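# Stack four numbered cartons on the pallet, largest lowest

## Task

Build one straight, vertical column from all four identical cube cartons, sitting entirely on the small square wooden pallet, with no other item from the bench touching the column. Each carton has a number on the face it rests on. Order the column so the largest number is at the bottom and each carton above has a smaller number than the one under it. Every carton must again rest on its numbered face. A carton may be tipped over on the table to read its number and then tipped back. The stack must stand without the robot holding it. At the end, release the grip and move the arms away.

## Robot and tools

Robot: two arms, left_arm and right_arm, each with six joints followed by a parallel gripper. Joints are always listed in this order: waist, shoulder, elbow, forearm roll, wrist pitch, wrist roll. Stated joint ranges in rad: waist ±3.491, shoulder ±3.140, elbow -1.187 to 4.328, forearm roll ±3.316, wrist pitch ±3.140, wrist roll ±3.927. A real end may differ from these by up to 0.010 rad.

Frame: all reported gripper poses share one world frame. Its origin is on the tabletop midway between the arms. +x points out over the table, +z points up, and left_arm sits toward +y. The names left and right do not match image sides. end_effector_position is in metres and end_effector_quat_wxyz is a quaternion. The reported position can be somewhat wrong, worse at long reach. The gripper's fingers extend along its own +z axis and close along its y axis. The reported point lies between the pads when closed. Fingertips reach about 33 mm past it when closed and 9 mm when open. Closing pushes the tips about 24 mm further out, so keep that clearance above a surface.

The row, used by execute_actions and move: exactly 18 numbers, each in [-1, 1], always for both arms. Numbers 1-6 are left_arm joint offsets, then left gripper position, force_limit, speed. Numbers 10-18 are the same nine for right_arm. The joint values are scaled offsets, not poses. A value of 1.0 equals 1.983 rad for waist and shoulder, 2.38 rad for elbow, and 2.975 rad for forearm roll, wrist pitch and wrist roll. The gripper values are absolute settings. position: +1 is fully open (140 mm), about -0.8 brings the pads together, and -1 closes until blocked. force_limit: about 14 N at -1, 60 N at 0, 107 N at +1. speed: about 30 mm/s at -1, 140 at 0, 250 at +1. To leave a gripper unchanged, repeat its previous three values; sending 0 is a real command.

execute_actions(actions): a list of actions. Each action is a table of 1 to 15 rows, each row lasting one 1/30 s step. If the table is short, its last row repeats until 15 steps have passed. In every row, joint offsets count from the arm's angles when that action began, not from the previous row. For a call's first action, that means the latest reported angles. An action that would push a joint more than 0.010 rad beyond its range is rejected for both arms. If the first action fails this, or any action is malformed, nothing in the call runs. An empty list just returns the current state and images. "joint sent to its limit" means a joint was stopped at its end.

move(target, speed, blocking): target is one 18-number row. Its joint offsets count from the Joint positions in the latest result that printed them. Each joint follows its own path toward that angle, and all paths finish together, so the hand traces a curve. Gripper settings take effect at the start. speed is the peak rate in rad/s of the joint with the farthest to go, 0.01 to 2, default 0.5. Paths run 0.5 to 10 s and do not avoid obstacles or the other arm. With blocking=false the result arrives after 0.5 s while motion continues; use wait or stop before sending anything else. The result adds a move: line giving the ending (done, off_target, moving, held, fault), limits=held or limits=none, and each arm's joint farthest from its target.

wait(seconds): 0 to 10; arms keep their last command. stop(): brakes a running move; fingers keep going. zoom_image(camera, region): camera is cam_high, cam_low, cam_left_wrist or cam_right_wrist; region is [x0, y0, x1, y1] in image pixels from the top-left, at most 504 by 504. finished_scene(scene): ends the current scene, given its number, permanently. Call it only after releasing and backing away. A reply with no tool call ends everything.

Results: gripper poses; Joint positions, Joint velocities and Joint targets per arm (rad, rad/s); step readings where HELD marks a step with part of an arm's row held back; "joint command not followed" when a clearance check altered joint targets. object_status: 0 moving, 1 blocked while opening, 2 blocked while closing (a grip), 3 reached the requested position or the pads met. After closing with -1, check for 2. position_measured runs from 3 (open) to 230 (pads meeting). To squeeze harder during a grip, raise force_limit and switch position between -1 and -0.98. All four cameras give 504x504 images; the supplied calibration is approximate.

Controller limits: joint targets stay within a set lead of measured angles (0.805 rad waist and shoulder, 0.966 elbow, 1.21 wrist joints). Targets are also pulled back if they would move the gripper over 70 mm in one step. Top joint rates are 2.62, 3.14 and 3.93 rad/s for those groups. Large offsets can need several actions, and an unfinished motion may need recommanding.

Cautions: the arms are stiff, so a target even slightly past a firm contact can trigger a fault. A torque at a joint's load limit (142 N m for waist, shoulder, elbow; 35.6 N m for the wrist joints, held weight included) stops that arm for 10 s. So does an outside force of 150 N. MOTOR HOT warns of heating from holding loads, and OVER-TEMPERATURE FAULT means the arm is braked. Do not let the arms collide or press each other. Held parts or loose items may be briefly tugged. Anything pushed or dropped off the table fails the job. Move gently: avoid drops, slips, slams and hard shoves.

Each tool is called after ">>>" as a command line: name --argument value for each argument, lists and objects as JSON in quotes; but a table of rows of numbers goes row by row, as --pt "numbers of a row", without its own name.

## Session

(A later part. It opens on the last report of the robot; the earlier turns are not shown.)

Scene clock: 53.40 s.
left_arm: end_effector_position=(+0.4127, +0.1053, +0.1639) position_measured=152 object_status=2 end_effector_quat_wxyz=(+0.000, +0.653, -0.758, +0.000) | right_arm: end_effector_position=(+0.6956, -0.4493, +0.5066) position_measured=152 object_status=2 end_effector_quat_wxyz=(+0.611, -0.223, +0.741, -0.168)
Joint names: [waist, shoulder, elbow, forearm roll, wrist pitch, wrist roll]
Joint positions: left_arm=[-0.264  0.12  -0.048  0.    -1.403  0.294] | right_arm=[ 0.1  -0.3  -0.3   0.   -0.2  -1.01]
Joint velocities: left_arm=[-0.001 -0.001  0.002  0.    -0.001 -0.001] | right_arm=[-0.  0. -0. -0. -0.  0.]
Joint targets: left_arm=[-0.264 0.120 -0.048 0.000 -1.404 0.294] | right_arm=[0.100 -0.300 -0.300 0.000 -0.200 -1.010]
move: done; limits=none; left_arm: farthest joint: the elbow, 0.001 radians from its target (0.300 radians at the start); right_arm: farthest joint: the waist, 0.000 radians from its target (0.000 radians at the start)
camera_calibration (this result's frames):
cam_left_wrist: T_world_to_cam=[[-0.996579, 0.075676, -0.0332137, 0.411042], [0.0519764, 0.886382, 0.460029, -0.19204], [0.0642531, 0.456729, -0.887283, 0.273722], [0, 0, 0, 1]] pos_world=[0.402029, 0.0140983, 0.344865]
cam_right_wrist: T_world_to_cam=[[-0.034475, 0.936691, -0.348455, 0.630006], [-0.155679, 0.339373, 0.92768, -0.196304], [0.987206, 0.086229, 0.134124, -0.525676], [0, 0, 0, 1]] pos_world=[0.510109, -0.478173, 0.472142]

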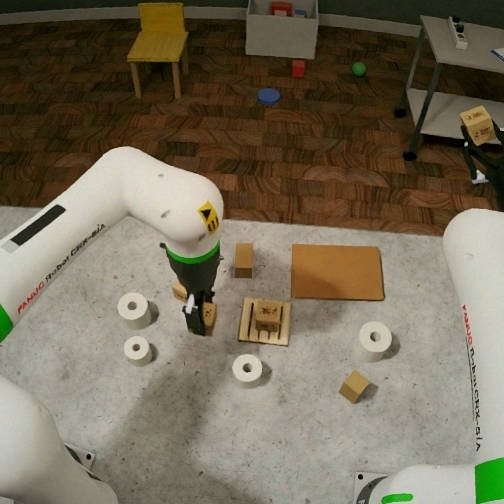

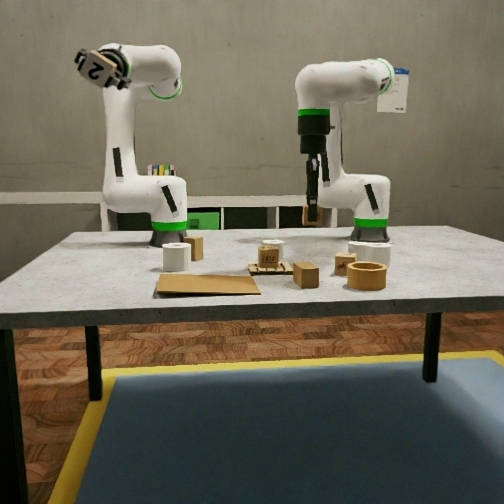

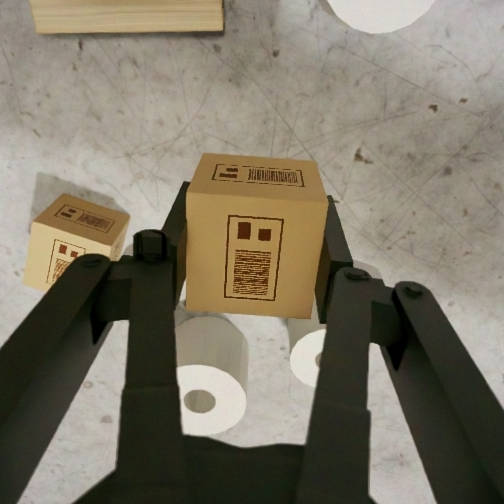

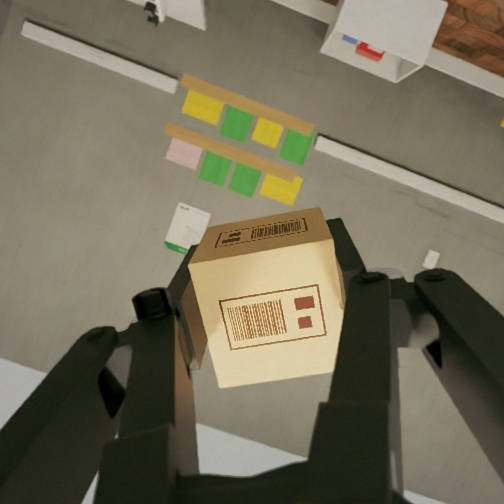

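>>> move --target '[-0.0827,0.2019,0.2248,0,-0.0453,0.0948,-1,0,0.5, 0,0,0,0,0,0,-1,0,0]' --speed 1

>>> move --target '[0,0.0059,-0.0418,0,0.0374,0,-1,0,0.5, 0,0,0,0,0,0,-1,0,0]' --speed 0.3

>>> move --target '[0,0,0,0,0,0,0.3,0,-0.5, 0,0,0,0,0,0,-1,0,0]'

>>> move --target '[0,-0.0008,0.1166,0,-0.0938,0,0.3,0,-0.5, 0,0,0,0,0,0,-1,0,0]' --speed 0.6

Scene clock: 55.47 s.
left_arm: end_effector_position=(+0.4872, -0.0426, +0.1702) position_measured=152 object_status=2 end_effector_quat_wxyz=(+0.000, +0.696, -0.718, -0.000) | right_arm: end_effector_position=(+0.6956, -0.4493, +0.5066) position_measured=152 object_status=2 end_effector_quat_wxyz=(+0.611, -0.223, +0.741, -0.168)
Joint names: [waist, shoulder, elbow, forearm roll, wrist pitch, wrist roll]
Joint positions: left_arm=[-0.428  0.52   0.487  0.    -1.538  0.576] | right_arm=[ 0.1  -0.3  -0.3   0.   -0.2  -1.01]
Joint velocities: left_arm=[-0.002  0.002  0.002  0.001 -0.     0.004] | right_arm=[-0.     0.    -0.     0.001  0.    -0.001]
Joint targets: left_arm=[-0.429 0.520 0.487 0.000 -1.538 0.576] | right_arm=[0.100 -0.300 -0.300 0.000 -0.200 -1.010]
move: done; limits=none; left_arm: farthest joint: the waist, 0.000 radians from its target (0.164 radians at the start); right_arm: farthest joint: the waist, 0.000 radians from its target (0.000 radians at the start)
camera_calibration (this result's frames):
cam_left_wrist: T_world_to_cam=[[-0.998567, -0.0421207, -0.0330026, 0.492585], [-0.0525927, 0.886267, 0.46018, -0.0167698], [0.00986599, 0.461256, -0.887212, 0.36873], [0, 0, 0, 1]] pos_world=[0.487359, -0.134468, 0.351115]
cam_right_wrist: T_world_to_cam=[[-0.034475, 0.936691, -0.348455, 0.630006], [-0.155679, 0.339373, 0.92768, -0.196304], [0.987206, 0.086229, 0.134124, -0.525676], [0, 0, 0, 1]] pos_world=[0.510109, -0.478173, 0.472142]

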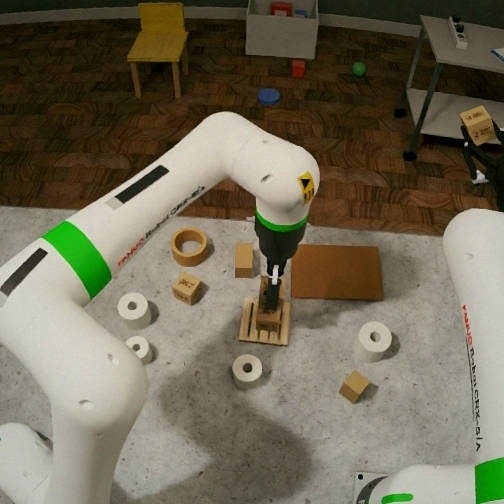

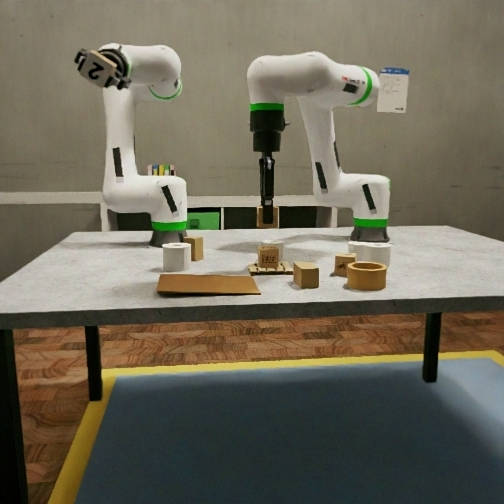

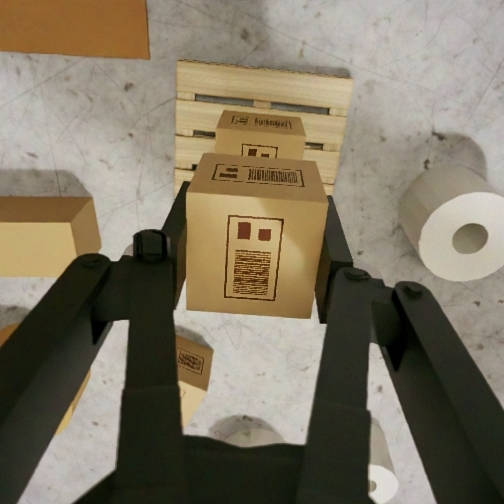

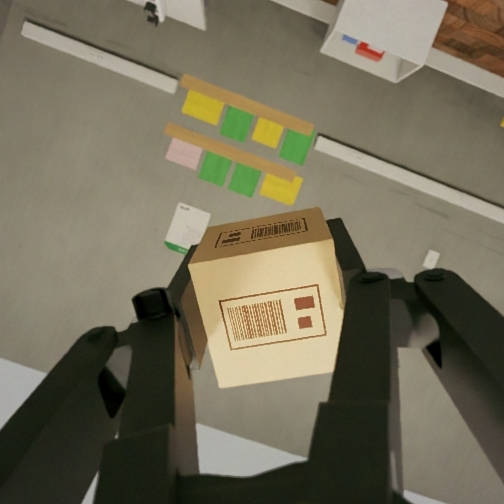

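Scene clock: 56.33 s.
left_arm: end_effector_position=(+0.4871, -0.0426, +0.1202) position_measured=152 object_status=2 end_effector_quat_wxyz=(+0.000, +0.696, -0.718, -0.000) | right_arm: end_effector_position=(+0.6956, -0.4493, +0.5066) position_measured=152 object_status=2 end_effector_quat_wxyz=(+0.611, -0.223, +0.741, -0.168)
Joint names: [waist, shoulder, elbow, forearm roll, wrist pitch, wrist roll]
Joint positions: left_arm=[-0.428  0.532  0.388  0.    -1.427  0.576] | right_arm=[ 0.1  -0.3  -0.3   0.   -0.2  -1.01]
Joint velocities: left_arm=[-0.     0.001 -0.     0.     0.001  0.001] | right_arm=[ 0.    -0.    -0.    -0.    -0.     0.001]
Joint targets: left_arm=[-0.428 0.532 0.388 0.000 -1.427 0.576] | right_arm=[0.100 -0.300 -0.300 0.000 -0.200 -1.010]
move: done; limits=none; left_arm: farthest joint: the waist, 0.000 radians from its target (0.000 radians at the start); right_arm: farthest joint: the waist, 0.000 radians from its target (0.000 radians at the start)
camera_calibration (this result's frames):
cam_left_wrist: T_world_to_cam=[[-0.998563, -0.0421613, -0.0330953, 0.490915], [-0.0526708, 0.886293, 0.46012, 0.00625453], [0.00993286, 0.461201, -0.88724, 0.324377], [0, 0, 0, 1]] pos_world=[0.487317, -0.134449, 0.301169]
cam_right_wrist: T_world_to_cam=[[-0.0344749, 0.936691, -0.348454, 0.630006], [-0.155679, 0.339372, 0.92768, -0.196304], [0.987206, 0.0862289, 0.134124, -0.525676], [0, 0, 0, 1]] pos_world=[0.510109, -0.478173, 0.472142]

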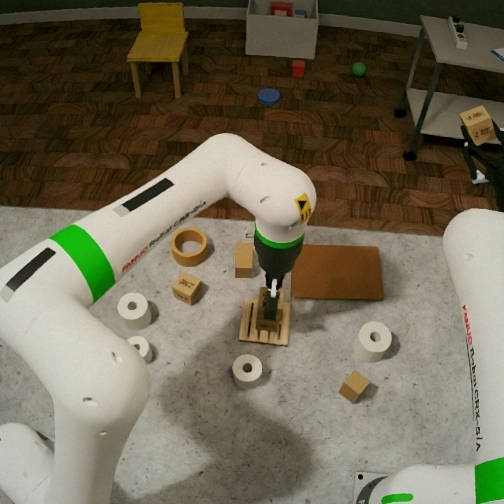

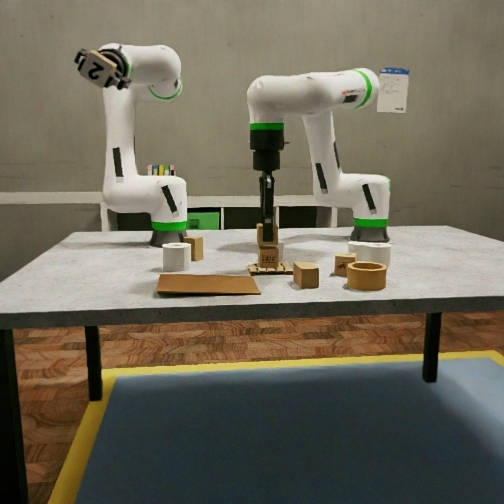

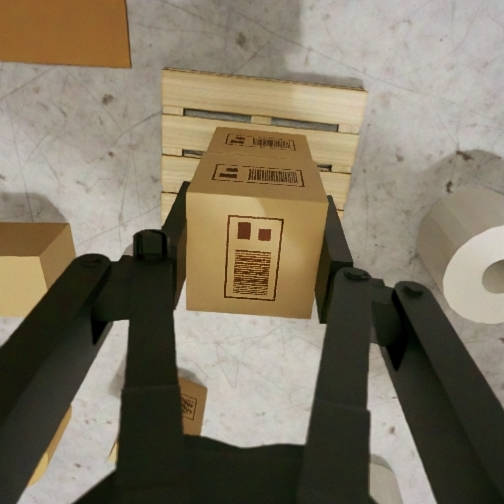

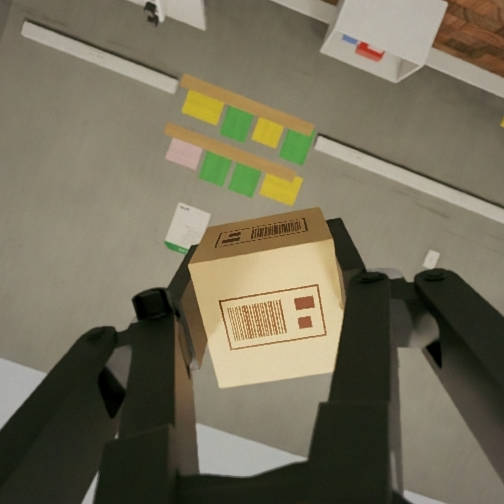

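Scene clock: 57.00 s.
left_arm: end_effector_position=(+0.4871, -0.0426, +0.1202) position_measured=91 object_status=0 end_effector_quat_wxyz=(+0.000, +0.696, -0.718, -0.000) | right_arm: end_effector_position=(+0.6956, -0.4493, +0.5066) position_measured=152 object_status=2 end_effector_quat_wxyz=(+0.611, -0.223, +0.741, -0.168)
Joint names: [waist, shoulder, elbow, forearm roll, wrist pitch, wrist roll]
Joint positions: left_arm=[-0.428  0.532  0.388  0.    -1.427  0.576] | right_arm=[ 0.1  -0.3  -0.3   0.   -0.2  -1.01]
Joint velocities: left_arm=[ 0.    -0.002 -0.001  0.    -0.     0.001] | right_arm=[-0.001 -0.     0.     0.    -0.    -0.   ]
Joint targets: left_arm=[-0.428 0.532 0.388 0.000 -1.427 0.576] | right_arm=[0.100 -0.300 -0.300 0.000 -0.200 -1.010]
move: done; limits=none; left_arm: farthest joint: the waist, 0.000 radians from its target (0.000 radians at the start); right_arm: farthest joint: the waist, 0.000 radians from its target (0.000 radians at the start)
camera_calibration (this result's frames):
cam_left_wrist: T_world_to_cam=[[-0.998563, -0.042161, -0.0330866, 0.490911], [-0.0526665, 0.88629, 0.460126, 0.00625908], [0.00992497, 0.461207, -0.887237, 0.324363], [0, 0, 0, 1]] pos_world=[0.487316, -0.134448, 0.301149]
cam_right_wrist: T_world_to_cam=[[-0.0344749, 0.936691, -0.348455, 0.630006], [-0.15568, 0.339373, 0.92768, -0.196304], [0.987206, 0.086229, 0.134124, -0.525676], [0, 0, 0, 1]] pos_world=[0.510109, -0.478173, 0.472142]

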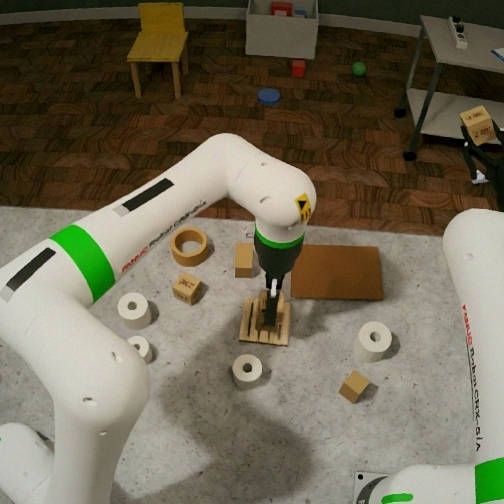

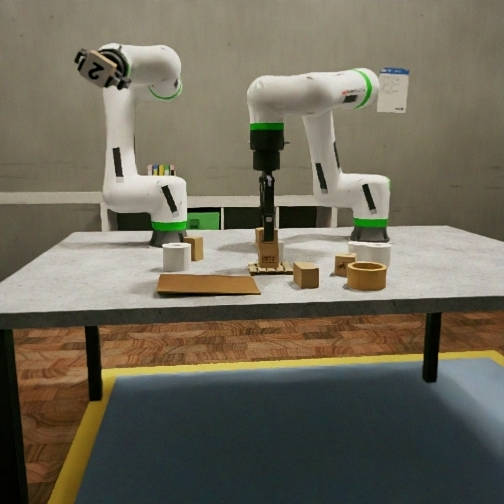

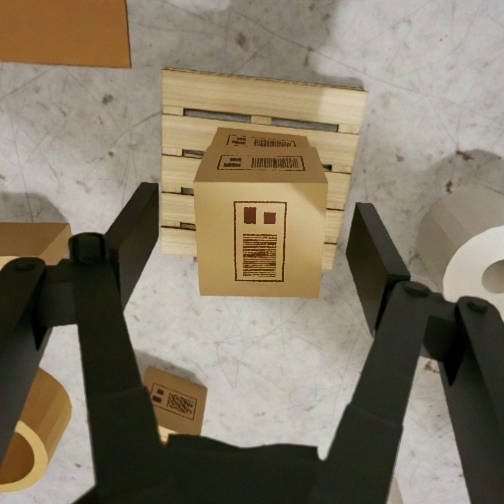

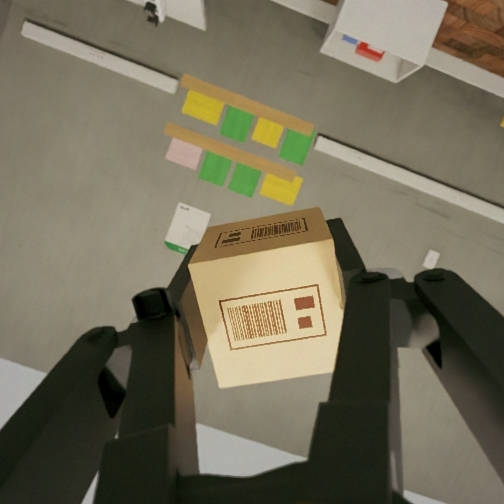

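Scene clock: 58.00 s.
left_arm: end_effector_position=(+0.4871, -0.0425, +0.2402) position_measured=91 object_status=3 end_effector_quat_wxyz=(+0.000, +0.696, -0.718, +0.000) | right_arm: end_effector_position=(+0.6956, -0.4493, +0.5066) position_measured=152 object_status=2 end_effector_quat_wxyz=(+0.611, -0.223, +0.741, -0.168)
Joint names: [waist, shoulder, elbow, forearm roll, wrist pitch, wrist roll]
Joint positions: left_arm=[-0.428  0.53   0.665  0.    -1.706  0.576] | right_arm=[ 0.1  -0.3  -0.3   0.   -0.2  -1.01]
Joint velocities: left_arm=[-0.001 -0.     0.002 -0.001 -0.001 -0.001] | right_arm=[-0.     0.    -0.    -0.    -0.     0.001]
Joint targets: left_arm=[-0.428 0.530 0.665 0.000 -1.706 0.576] | right_arm=[0.100 -0.300 -0.300 0.000 -0.200 -1.010]
move: done; limits=none; left_arm: farthest joint: the waist, 0.000 radians from its target (0.000 radians at the start); right_arm: farthest joint: the waist, 0.000 radians from its target (0.000 radians at the start)
camera_calibration (this result's frames):
cam_left_wrist: T_world_to_cam=[[-0.998564, -0.0420663, -0.0331609, 0.494868], [-0.0526162, 0.88632, 0.460074, -0.0489678], [0.0100376, 0.461158, -0.887261, 0.430725], [0, 0, 0, 1]] pos_world=[0.487257, -0.134414, 0.421104]
cam_right_wrist: T_world_to_cam=[[-0.034475, 0.936691, -0.348455, 0.630006], [-0.155679, 0.339373, 0.92768, -0.196304], [0.987206, 0.086229, 0.134124, -0.525676], [0, 0, 0, 1]] pos_world=[0.510109, -0.478173, 0.472142]

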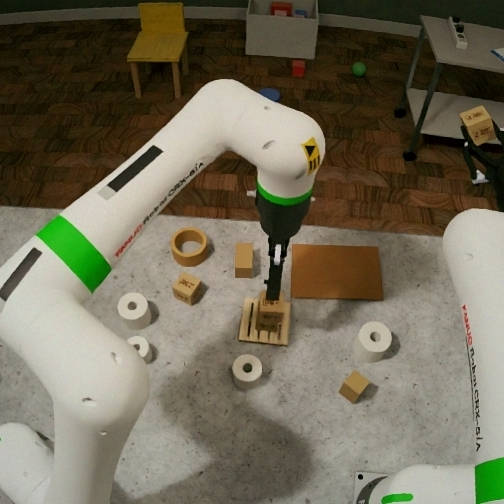

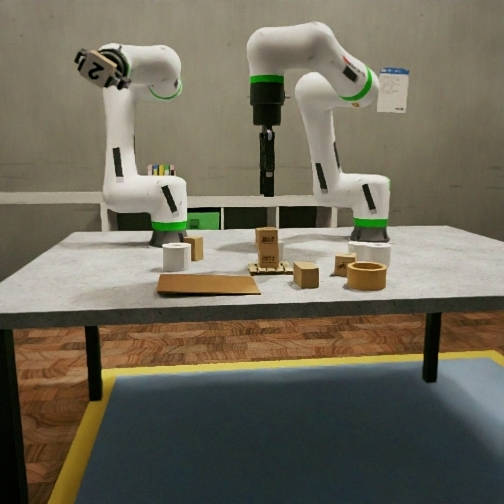

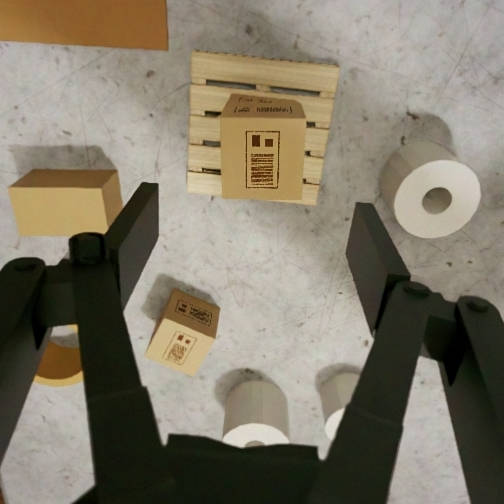

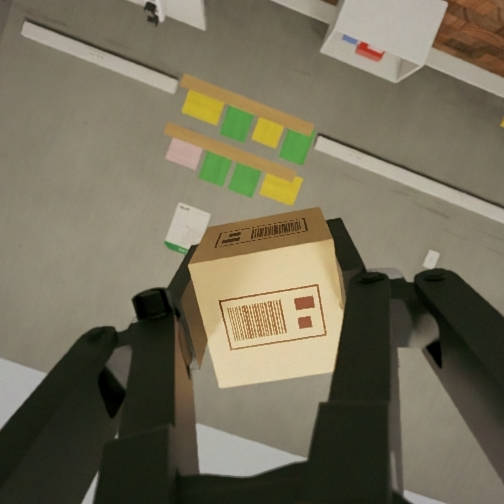

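>>> move --target '[0.1866,-0.0666,-0.1496,0,0.0753,-0.2471,0.5,0,0.5, 0,0,0,0,0,0,-1,0,0]' --speed 1

>>> move --target '[0,0,-0.1266,0,0.1013,0,0.5,0,0.5, 0,0,0,0,0,0,-1,0,0]' --speed 0.6

>>> move --target '[0,0,0,0,0,0,-1,0,0.5, 0,0,0,0,0,0,-1,0,0]'

>>> move --target '[0,0,0.19,0,-0.152,0,-1,0,0.5, 0,0,0,0,0,0,-1,0,0]' --speed 0.8

>>> move --target '[-0.1866,0.0666,0.0862,0,-0.0246,0.2471,-1,0,0.5, 0,0,0,0,0,0,-1,0,0]' --speed 1

Scene clock: 60.53 s.
left_arm: end_effector_position=(+0.5815, +0.1612, +0.1683) position_measured=66 object_status=3 end_effector_quat_wxyz=(-0.000, -0.554, +0.832, -0.000) | right_arm: end_effector_position=(+0.6956, -0.4493, +0.5066) position_measured=152 object_status=2 end_effector_quat_wxyz=(+0.611, -0.223, +0.741, -0.168)
Joint names: [waist, shoulder, elbow, forearm roll, wrist pitch, wrist roll]
Joint positions: left_arm=[-0.058  0.398  0.309  0.    -1.482 -0.159] | right_arm=[ 0.1  -0.3  -0.3   0.   -0.2  -1.01]
Joint velocities: left_arm=[ 0.001  0.    -0.002 -0.     0.001  0.001] | right_arm=[ 0.001 -0.     0.    -0.001  0.     0.   ]
Joint targets: left_arm=[-0.058 0.398 0.309 0.000 -1.482 -0.159] | right_arm=[0.100 -0.300 -0.300 0.000 -0.200 -1.010]
move: done; limits=none; left_arm: farthest joint: the waist, 0.001 radians from its target (0.371 radians at the start); right_arm: farthest joint: the waist, 0.000 radians from its target (0.000 radians at the start)
camera_calibration (this result's frames):
cam_left_wrist: T_world_to_cam=[[-0.947815, 0.31706, -0.033467, 0.507928], [0.267036, 0.846825, 0.459977, -0.371027], [0.174181, 0.427036, -0.8873, 0.182144], [0, 0, 0, 1]] pos_world=[0.548774, 0.0753695, 0.349279]
cam_right_wrist: T_world_to_cam=[[-0.0344749, 0.936691, -0.348455, 0.630006], [-0.155679, 0.339373, 0.92768, -0.196304], [0.987206, 0.0862289, 0.134124, -0.525676], [0, 0, 0, 1]] pos_world=[0.510109, -0.478173, 0.472142]

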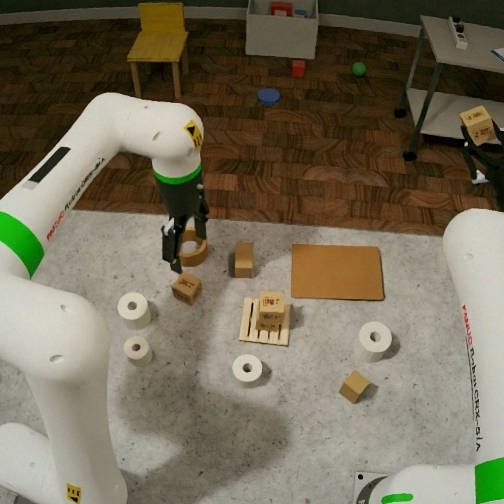

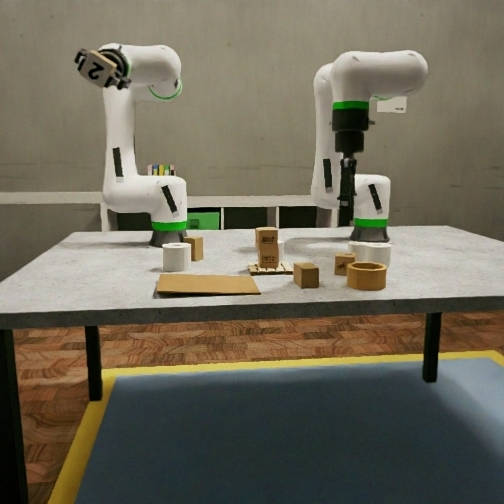

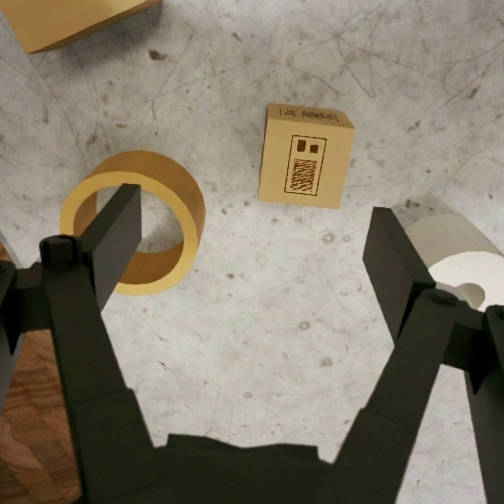

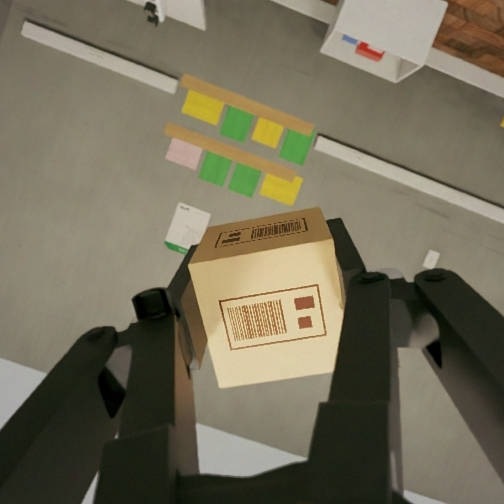

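Scene clock: 61.57 s.
left_arm: end_effector_position=(+0.5518, +0.1684, +0.0431) position_measured=66 object_status=3 end_effector_quat_wxyz=(-0.000, -0.554, +0.832, -0.000) | right_arm: end_effector_position=(+0.6956, -0.4493, +0.5066) position_measured=152 object_status=2 end_effector_quat_wxyz=(+0.611, -0.223, +0.741, -0.168)
Joint names: [waist, shoulder, elbow, forearm roll, wrist pitch, wrist roll]
Joint positions: left_arm=[-0.058  0.398  0.008  0.    -1.181 -0.159] | right_arm=[ 0.1  -0.3  -0.3   0.   -0.2  -1.01]
Joint velocities: left_arm=[-0.001 -0.    -0.002 -0.001  0.001 -0.001] | right_arm=[-0. -0.  0. -0.  0.  0.]
Joint targets: left_arm=[-0.058 0.398 0.008 0.000 -1.181 -0.159] | right_arm=[0.100 -0.300 -0.300 0.000 -0.200 -1.010]
move: done; limits=none; left_arm: farthest joint: the waist, 0.000 radians from its target (0.000 radians at the start); right_arm: farthest joint: the waist, 0.000 radians from its target (0.000 radians at the start)
camera_calibration (this result's frames):
cam_left_wrist: T_world_to_cam=[[-0.947838, 0.31697, -0.0336565, 0.473374], [0.266867, 0.84686, 0.460011, -0.311489], [0.174312, 0.427034, -0.887275, 0.0729939], [0, 0, 0, 1]] pos_world=[0.519084, 0.0825712, 0.223986]
cam_right_wrist: T_world_to_cam=[[-0.034475, 0.936691, -0.348455, 0.630006], [-0.155679, 0.339373, 0.92768, -0.196304], [0.987206, 0.0862289, 0.134124, -0.525675], [0, 0, 0, 1]] pos_world=[0.510109, -0.478173, 0.472142]

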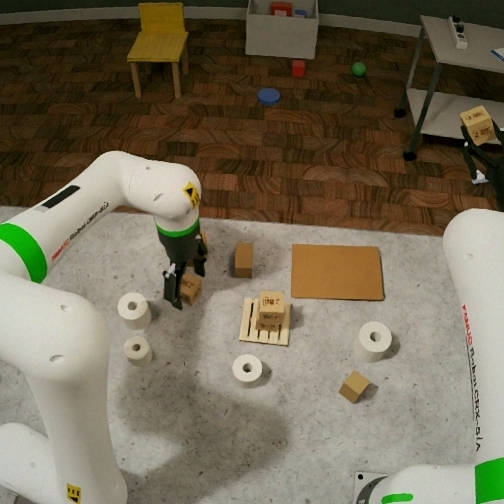

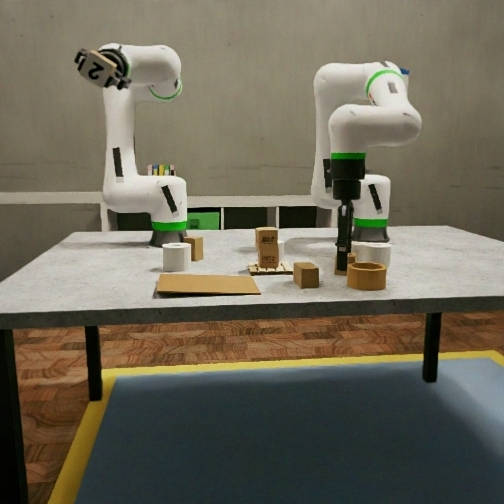

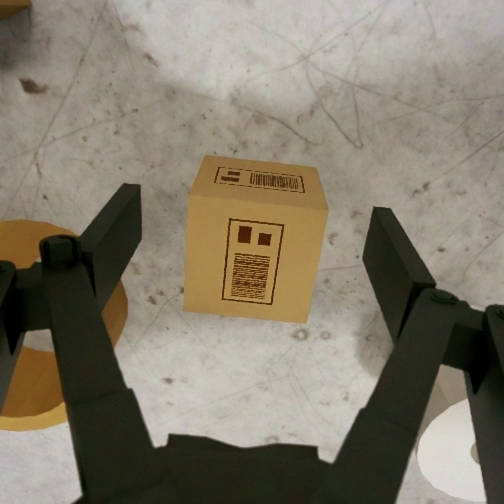

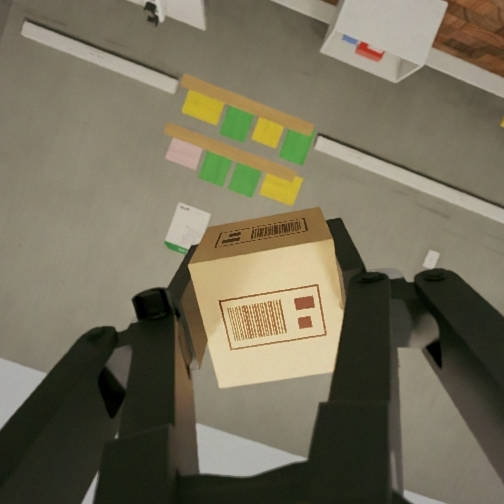

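Scene clock: 62.07 s.
left_arm: end_effector_position=(+0.5518, +0.1684, +0.0430) position_measured=152 object_status=2 end_effector_quat_wxyz=(-0.000, -0.554, +0.832, -0.000) | right_arm: end_effector_position=(+0.6956, -0.4493, +0.5066) position_measured=152 object_status=2 end_effector_quat_wxyz=(+0.611, -0.223, +0.741, -0.168)
Joint names: [waist, shoulder, elbow, forearm roll, wrist pitch, wrist roll]
Joint positions: left_arm=[-0.058  0.398  0.008  0.    -1.181 -0.159] | right_arm=[ 0.1  -0.3  -0.3   0.   -0.2  -1.01]
Joint velocities: left_arm=[ 0.     0.001  0.     0.     0.    -0.002] | right_arm=[ 0.  0. -0.  0.  0. -0.]
Joint targets: left_arm=[-0.058 0.398 0.008 0.000 -1.181 -0.159] | right_arm=[0.100 -0.300 -0.300 0.000 -0.200 -1.010]
move: done; limits=none; left_arm: farthest joint: the waist, 0.000 radians from its target (0.000 radians at the start); right_arm: farthest joint: the waist, 0.000 radians from its target (0.000 radians at the start)
camera_calibration (this result's frames):
cam_left_wrist: T_world_to_cam=[[-0.947838, 0.31697, -0.0336677, 0.473372], [0.266862, 0.846861, 0.460011, -0.31148], [0.174322, 0.427032, -0.887274, 0.0729774], [0, 0, 0, 1]] pos_world=[0.519081, 0.082572, 0.223973]
cam_right_wrist: T_world_to_cam=[[-0.034475, 0.936691, -0.348455, 0.630006], [-0.15568, 0.339373, 0.92768, -0.196304], [0.987206, 0.086229, 0.134124, -0.525676], [0, 0, 0, 1]] pos_world=[0.510109, -0.478173, 0.472142]

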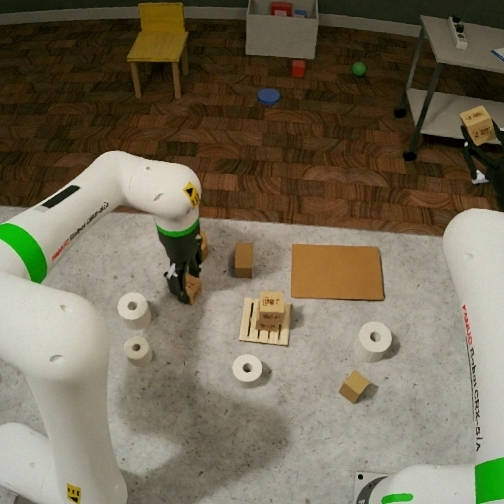

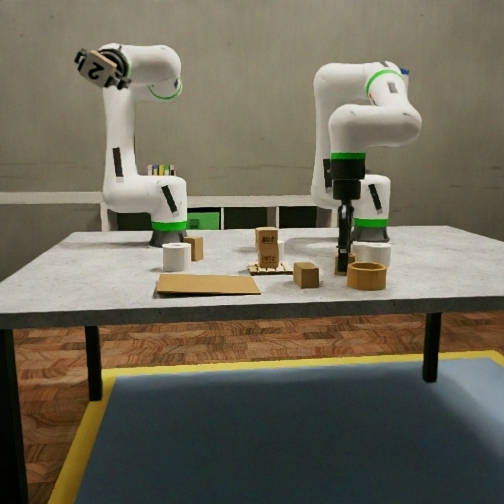

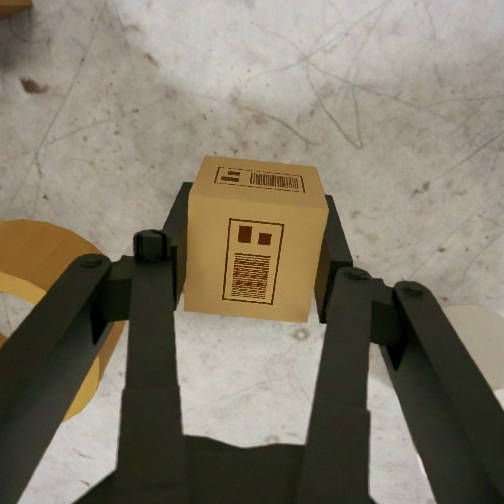

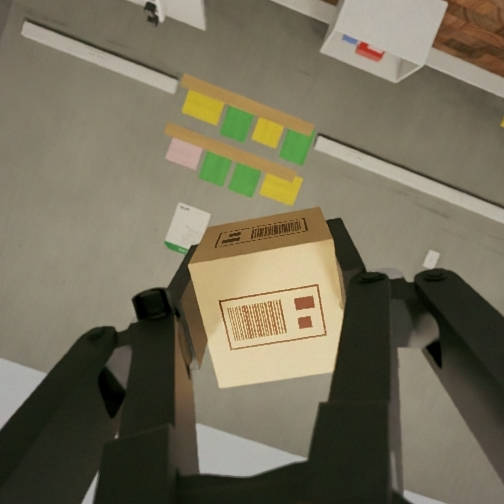

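Scene clock: 63.20 s.
left_arm: end_effector_position=(+0.5823, +0.1610, +0.2332) position_measured=152 object_status=2 end_effector_quat_wxyz=(-0.000, -0.554, +0.832, -0.000) | right_arm: end_effector_position=(+0.6956, -0.4493, +0.5066) position_measured=152 object_status=2 end_effector_quat_wxyz=(+0.611, -0.223, +0.741, -0.168)
Joint names: [waist, shoulder, elbow, forearm roll, wrist pitch, wrist roll]
Joint positions: left_arm=[-0.058  0.398  0.46   0.    -1.633 -0.159] | right_arm=[ 0.1  -0.3  -0.3   0.   -0.2  -1.01]
Joint velocities: left_arm=[-0.001  0.     0.002  0.001 -0.001 -0.   ] | right_arm=[ 0.001  0.     0.     0.001  0.    -0.001]
Joint targets: left_arm=[-0.058 0.398 0.460 0.000 -1.633 -0.159] | right_arm=[0.100 -0.300 -0.300 0.000 -0.200 -1.010]
move: done; limits=none; left_arm: farthest joint: the waist, 0.000 radians from its target (0.000 radians at the start); right_arm: farthest joint: the waist, 0.000 radians from its target (0.000 radians at the start)
camera_calibration (this result's frames):
cam_left_wrist: T_world_to_cam=[[-0.947793, 0.317117, -0.0335556, 0.510975], [0.267047, 0.846819, 0.459982, -0.40091], [0.174284, 0.427007, -0.887294, 0.239523], [0, 0, 0, 1]] pos_world=[0.549615, 0.0751819, 0.414085]
cam_right_wrist: T_world_to_cam=[[-0.0344749, 0.936691, -0.348455, 0.630006], [-0.155679, 0.339373, 0.92768, -0.196304], [0.987206, 0.0862289, 0.134124, -0.525676], [0, 0, 0, 1]] pos_world=[0.510109, -0.478173, 0.472142]

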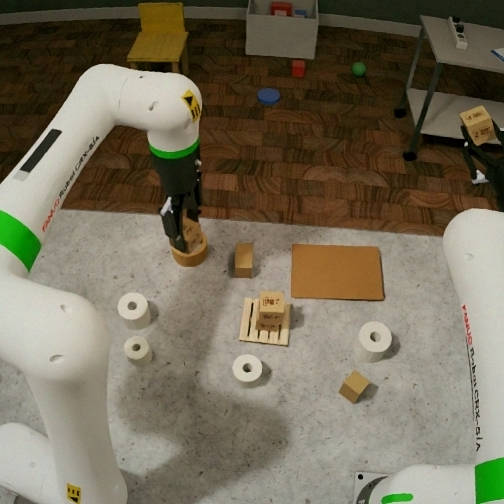

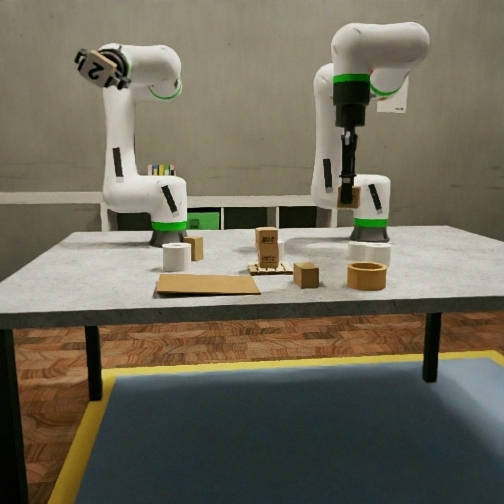

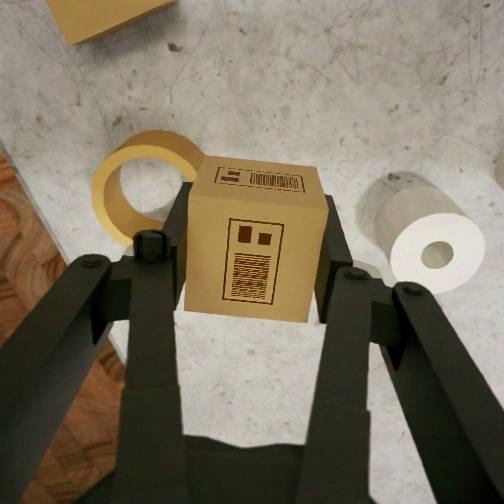

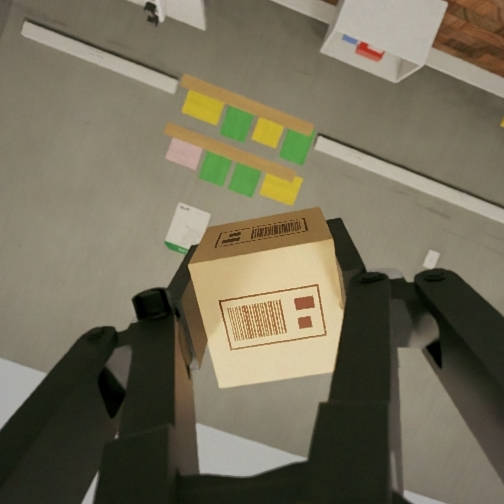

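Scene clock: 64.57 s.
left_arm: end_effector_position=(+0.4871, -0.0425, +0.2402) position_measured=152 object_status=2 end_effector_quat_wxyz=(+0.000, +0.696, -0.718, +0.000) | right_arm: end_effector_position=(+0.6956, -0.4493, +0.5066) position_measured=152 object_status=2 end_effector_quat_wxyz=(+0.611, -0.223, +0.741, -0.168)
Joint names: [waist, shoulder, elbow, forearm roll, wrist pitch, wrist roll]
Joint positions: left_arm=[-0.428  0.53   0.665  0.    -1.706  0.576] | right_arm=[ 0.1  -0.3  -0.3   0.   -0.2  -1.01]
Joint velocities: left_arm=[-0.001  0.003 -0.001  0.     0.    -0.   ] | right_arm=[-0.  0.  0.  0. -0.  0.]
Joint targets: left_arm=[-0.429 0.530 0.665 0.000 -1.706 0.576] | right_arm=[0.100 -0.300 -0.300 0.000 -0.200 -1.010]
move: done; limits=none; left_arm: farthest joint: the waist, 0.000 radians from its target (0.370 radians at the start); right_arm: farthest joint: the waist, 0.000 radians from its target (0.000 radians at the start)
camera_calibration (this result's frames):
cam_left_wrist: T_world_to_cam=[[-0.998563, -0.0420611, -0.0331997, 0.494894], [-0.0526292, 0.886333, 0.460047, -0.0489675], [0.0100759, 0.461133, -0.887274, 0.430714], [0, 0, 0, 1]] pos_world=[0.487266, -0.134399, 0.421119]
cam_right_wrist: T_world_to_cam=[[-0.034475, 0.936691, -0.348455, 0.630006], [-0.15568, 0.339372, 0.92768, -0.196304], [0.987206, 0.086229, 0.134124, -0.525676], [0, 0, 0, 1]] pos_world=[0.510109, -0.478173, 0.472142]

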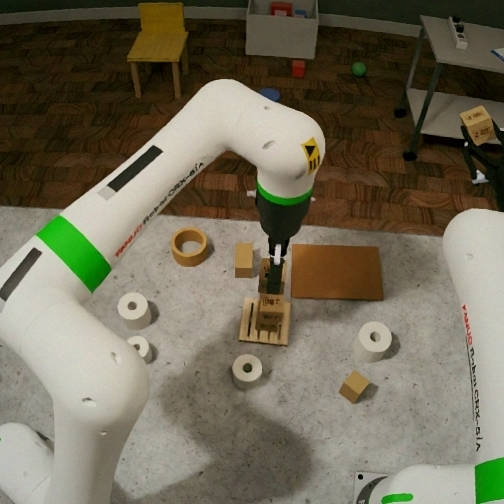

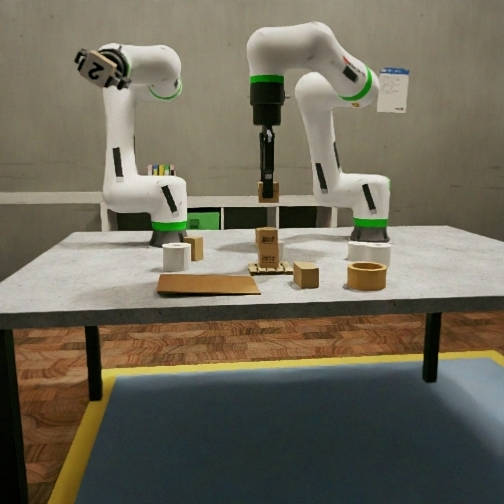

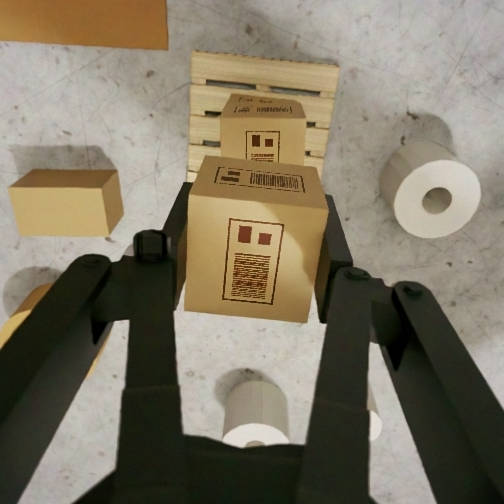

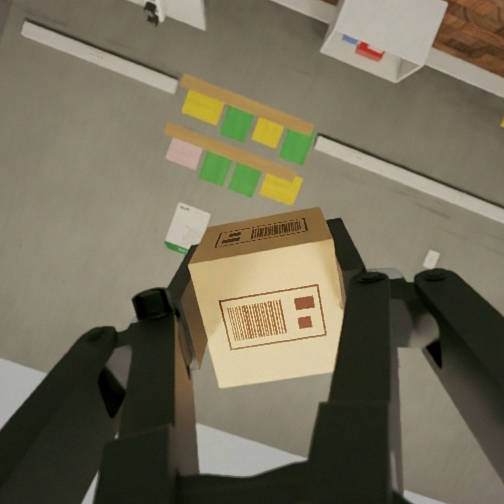

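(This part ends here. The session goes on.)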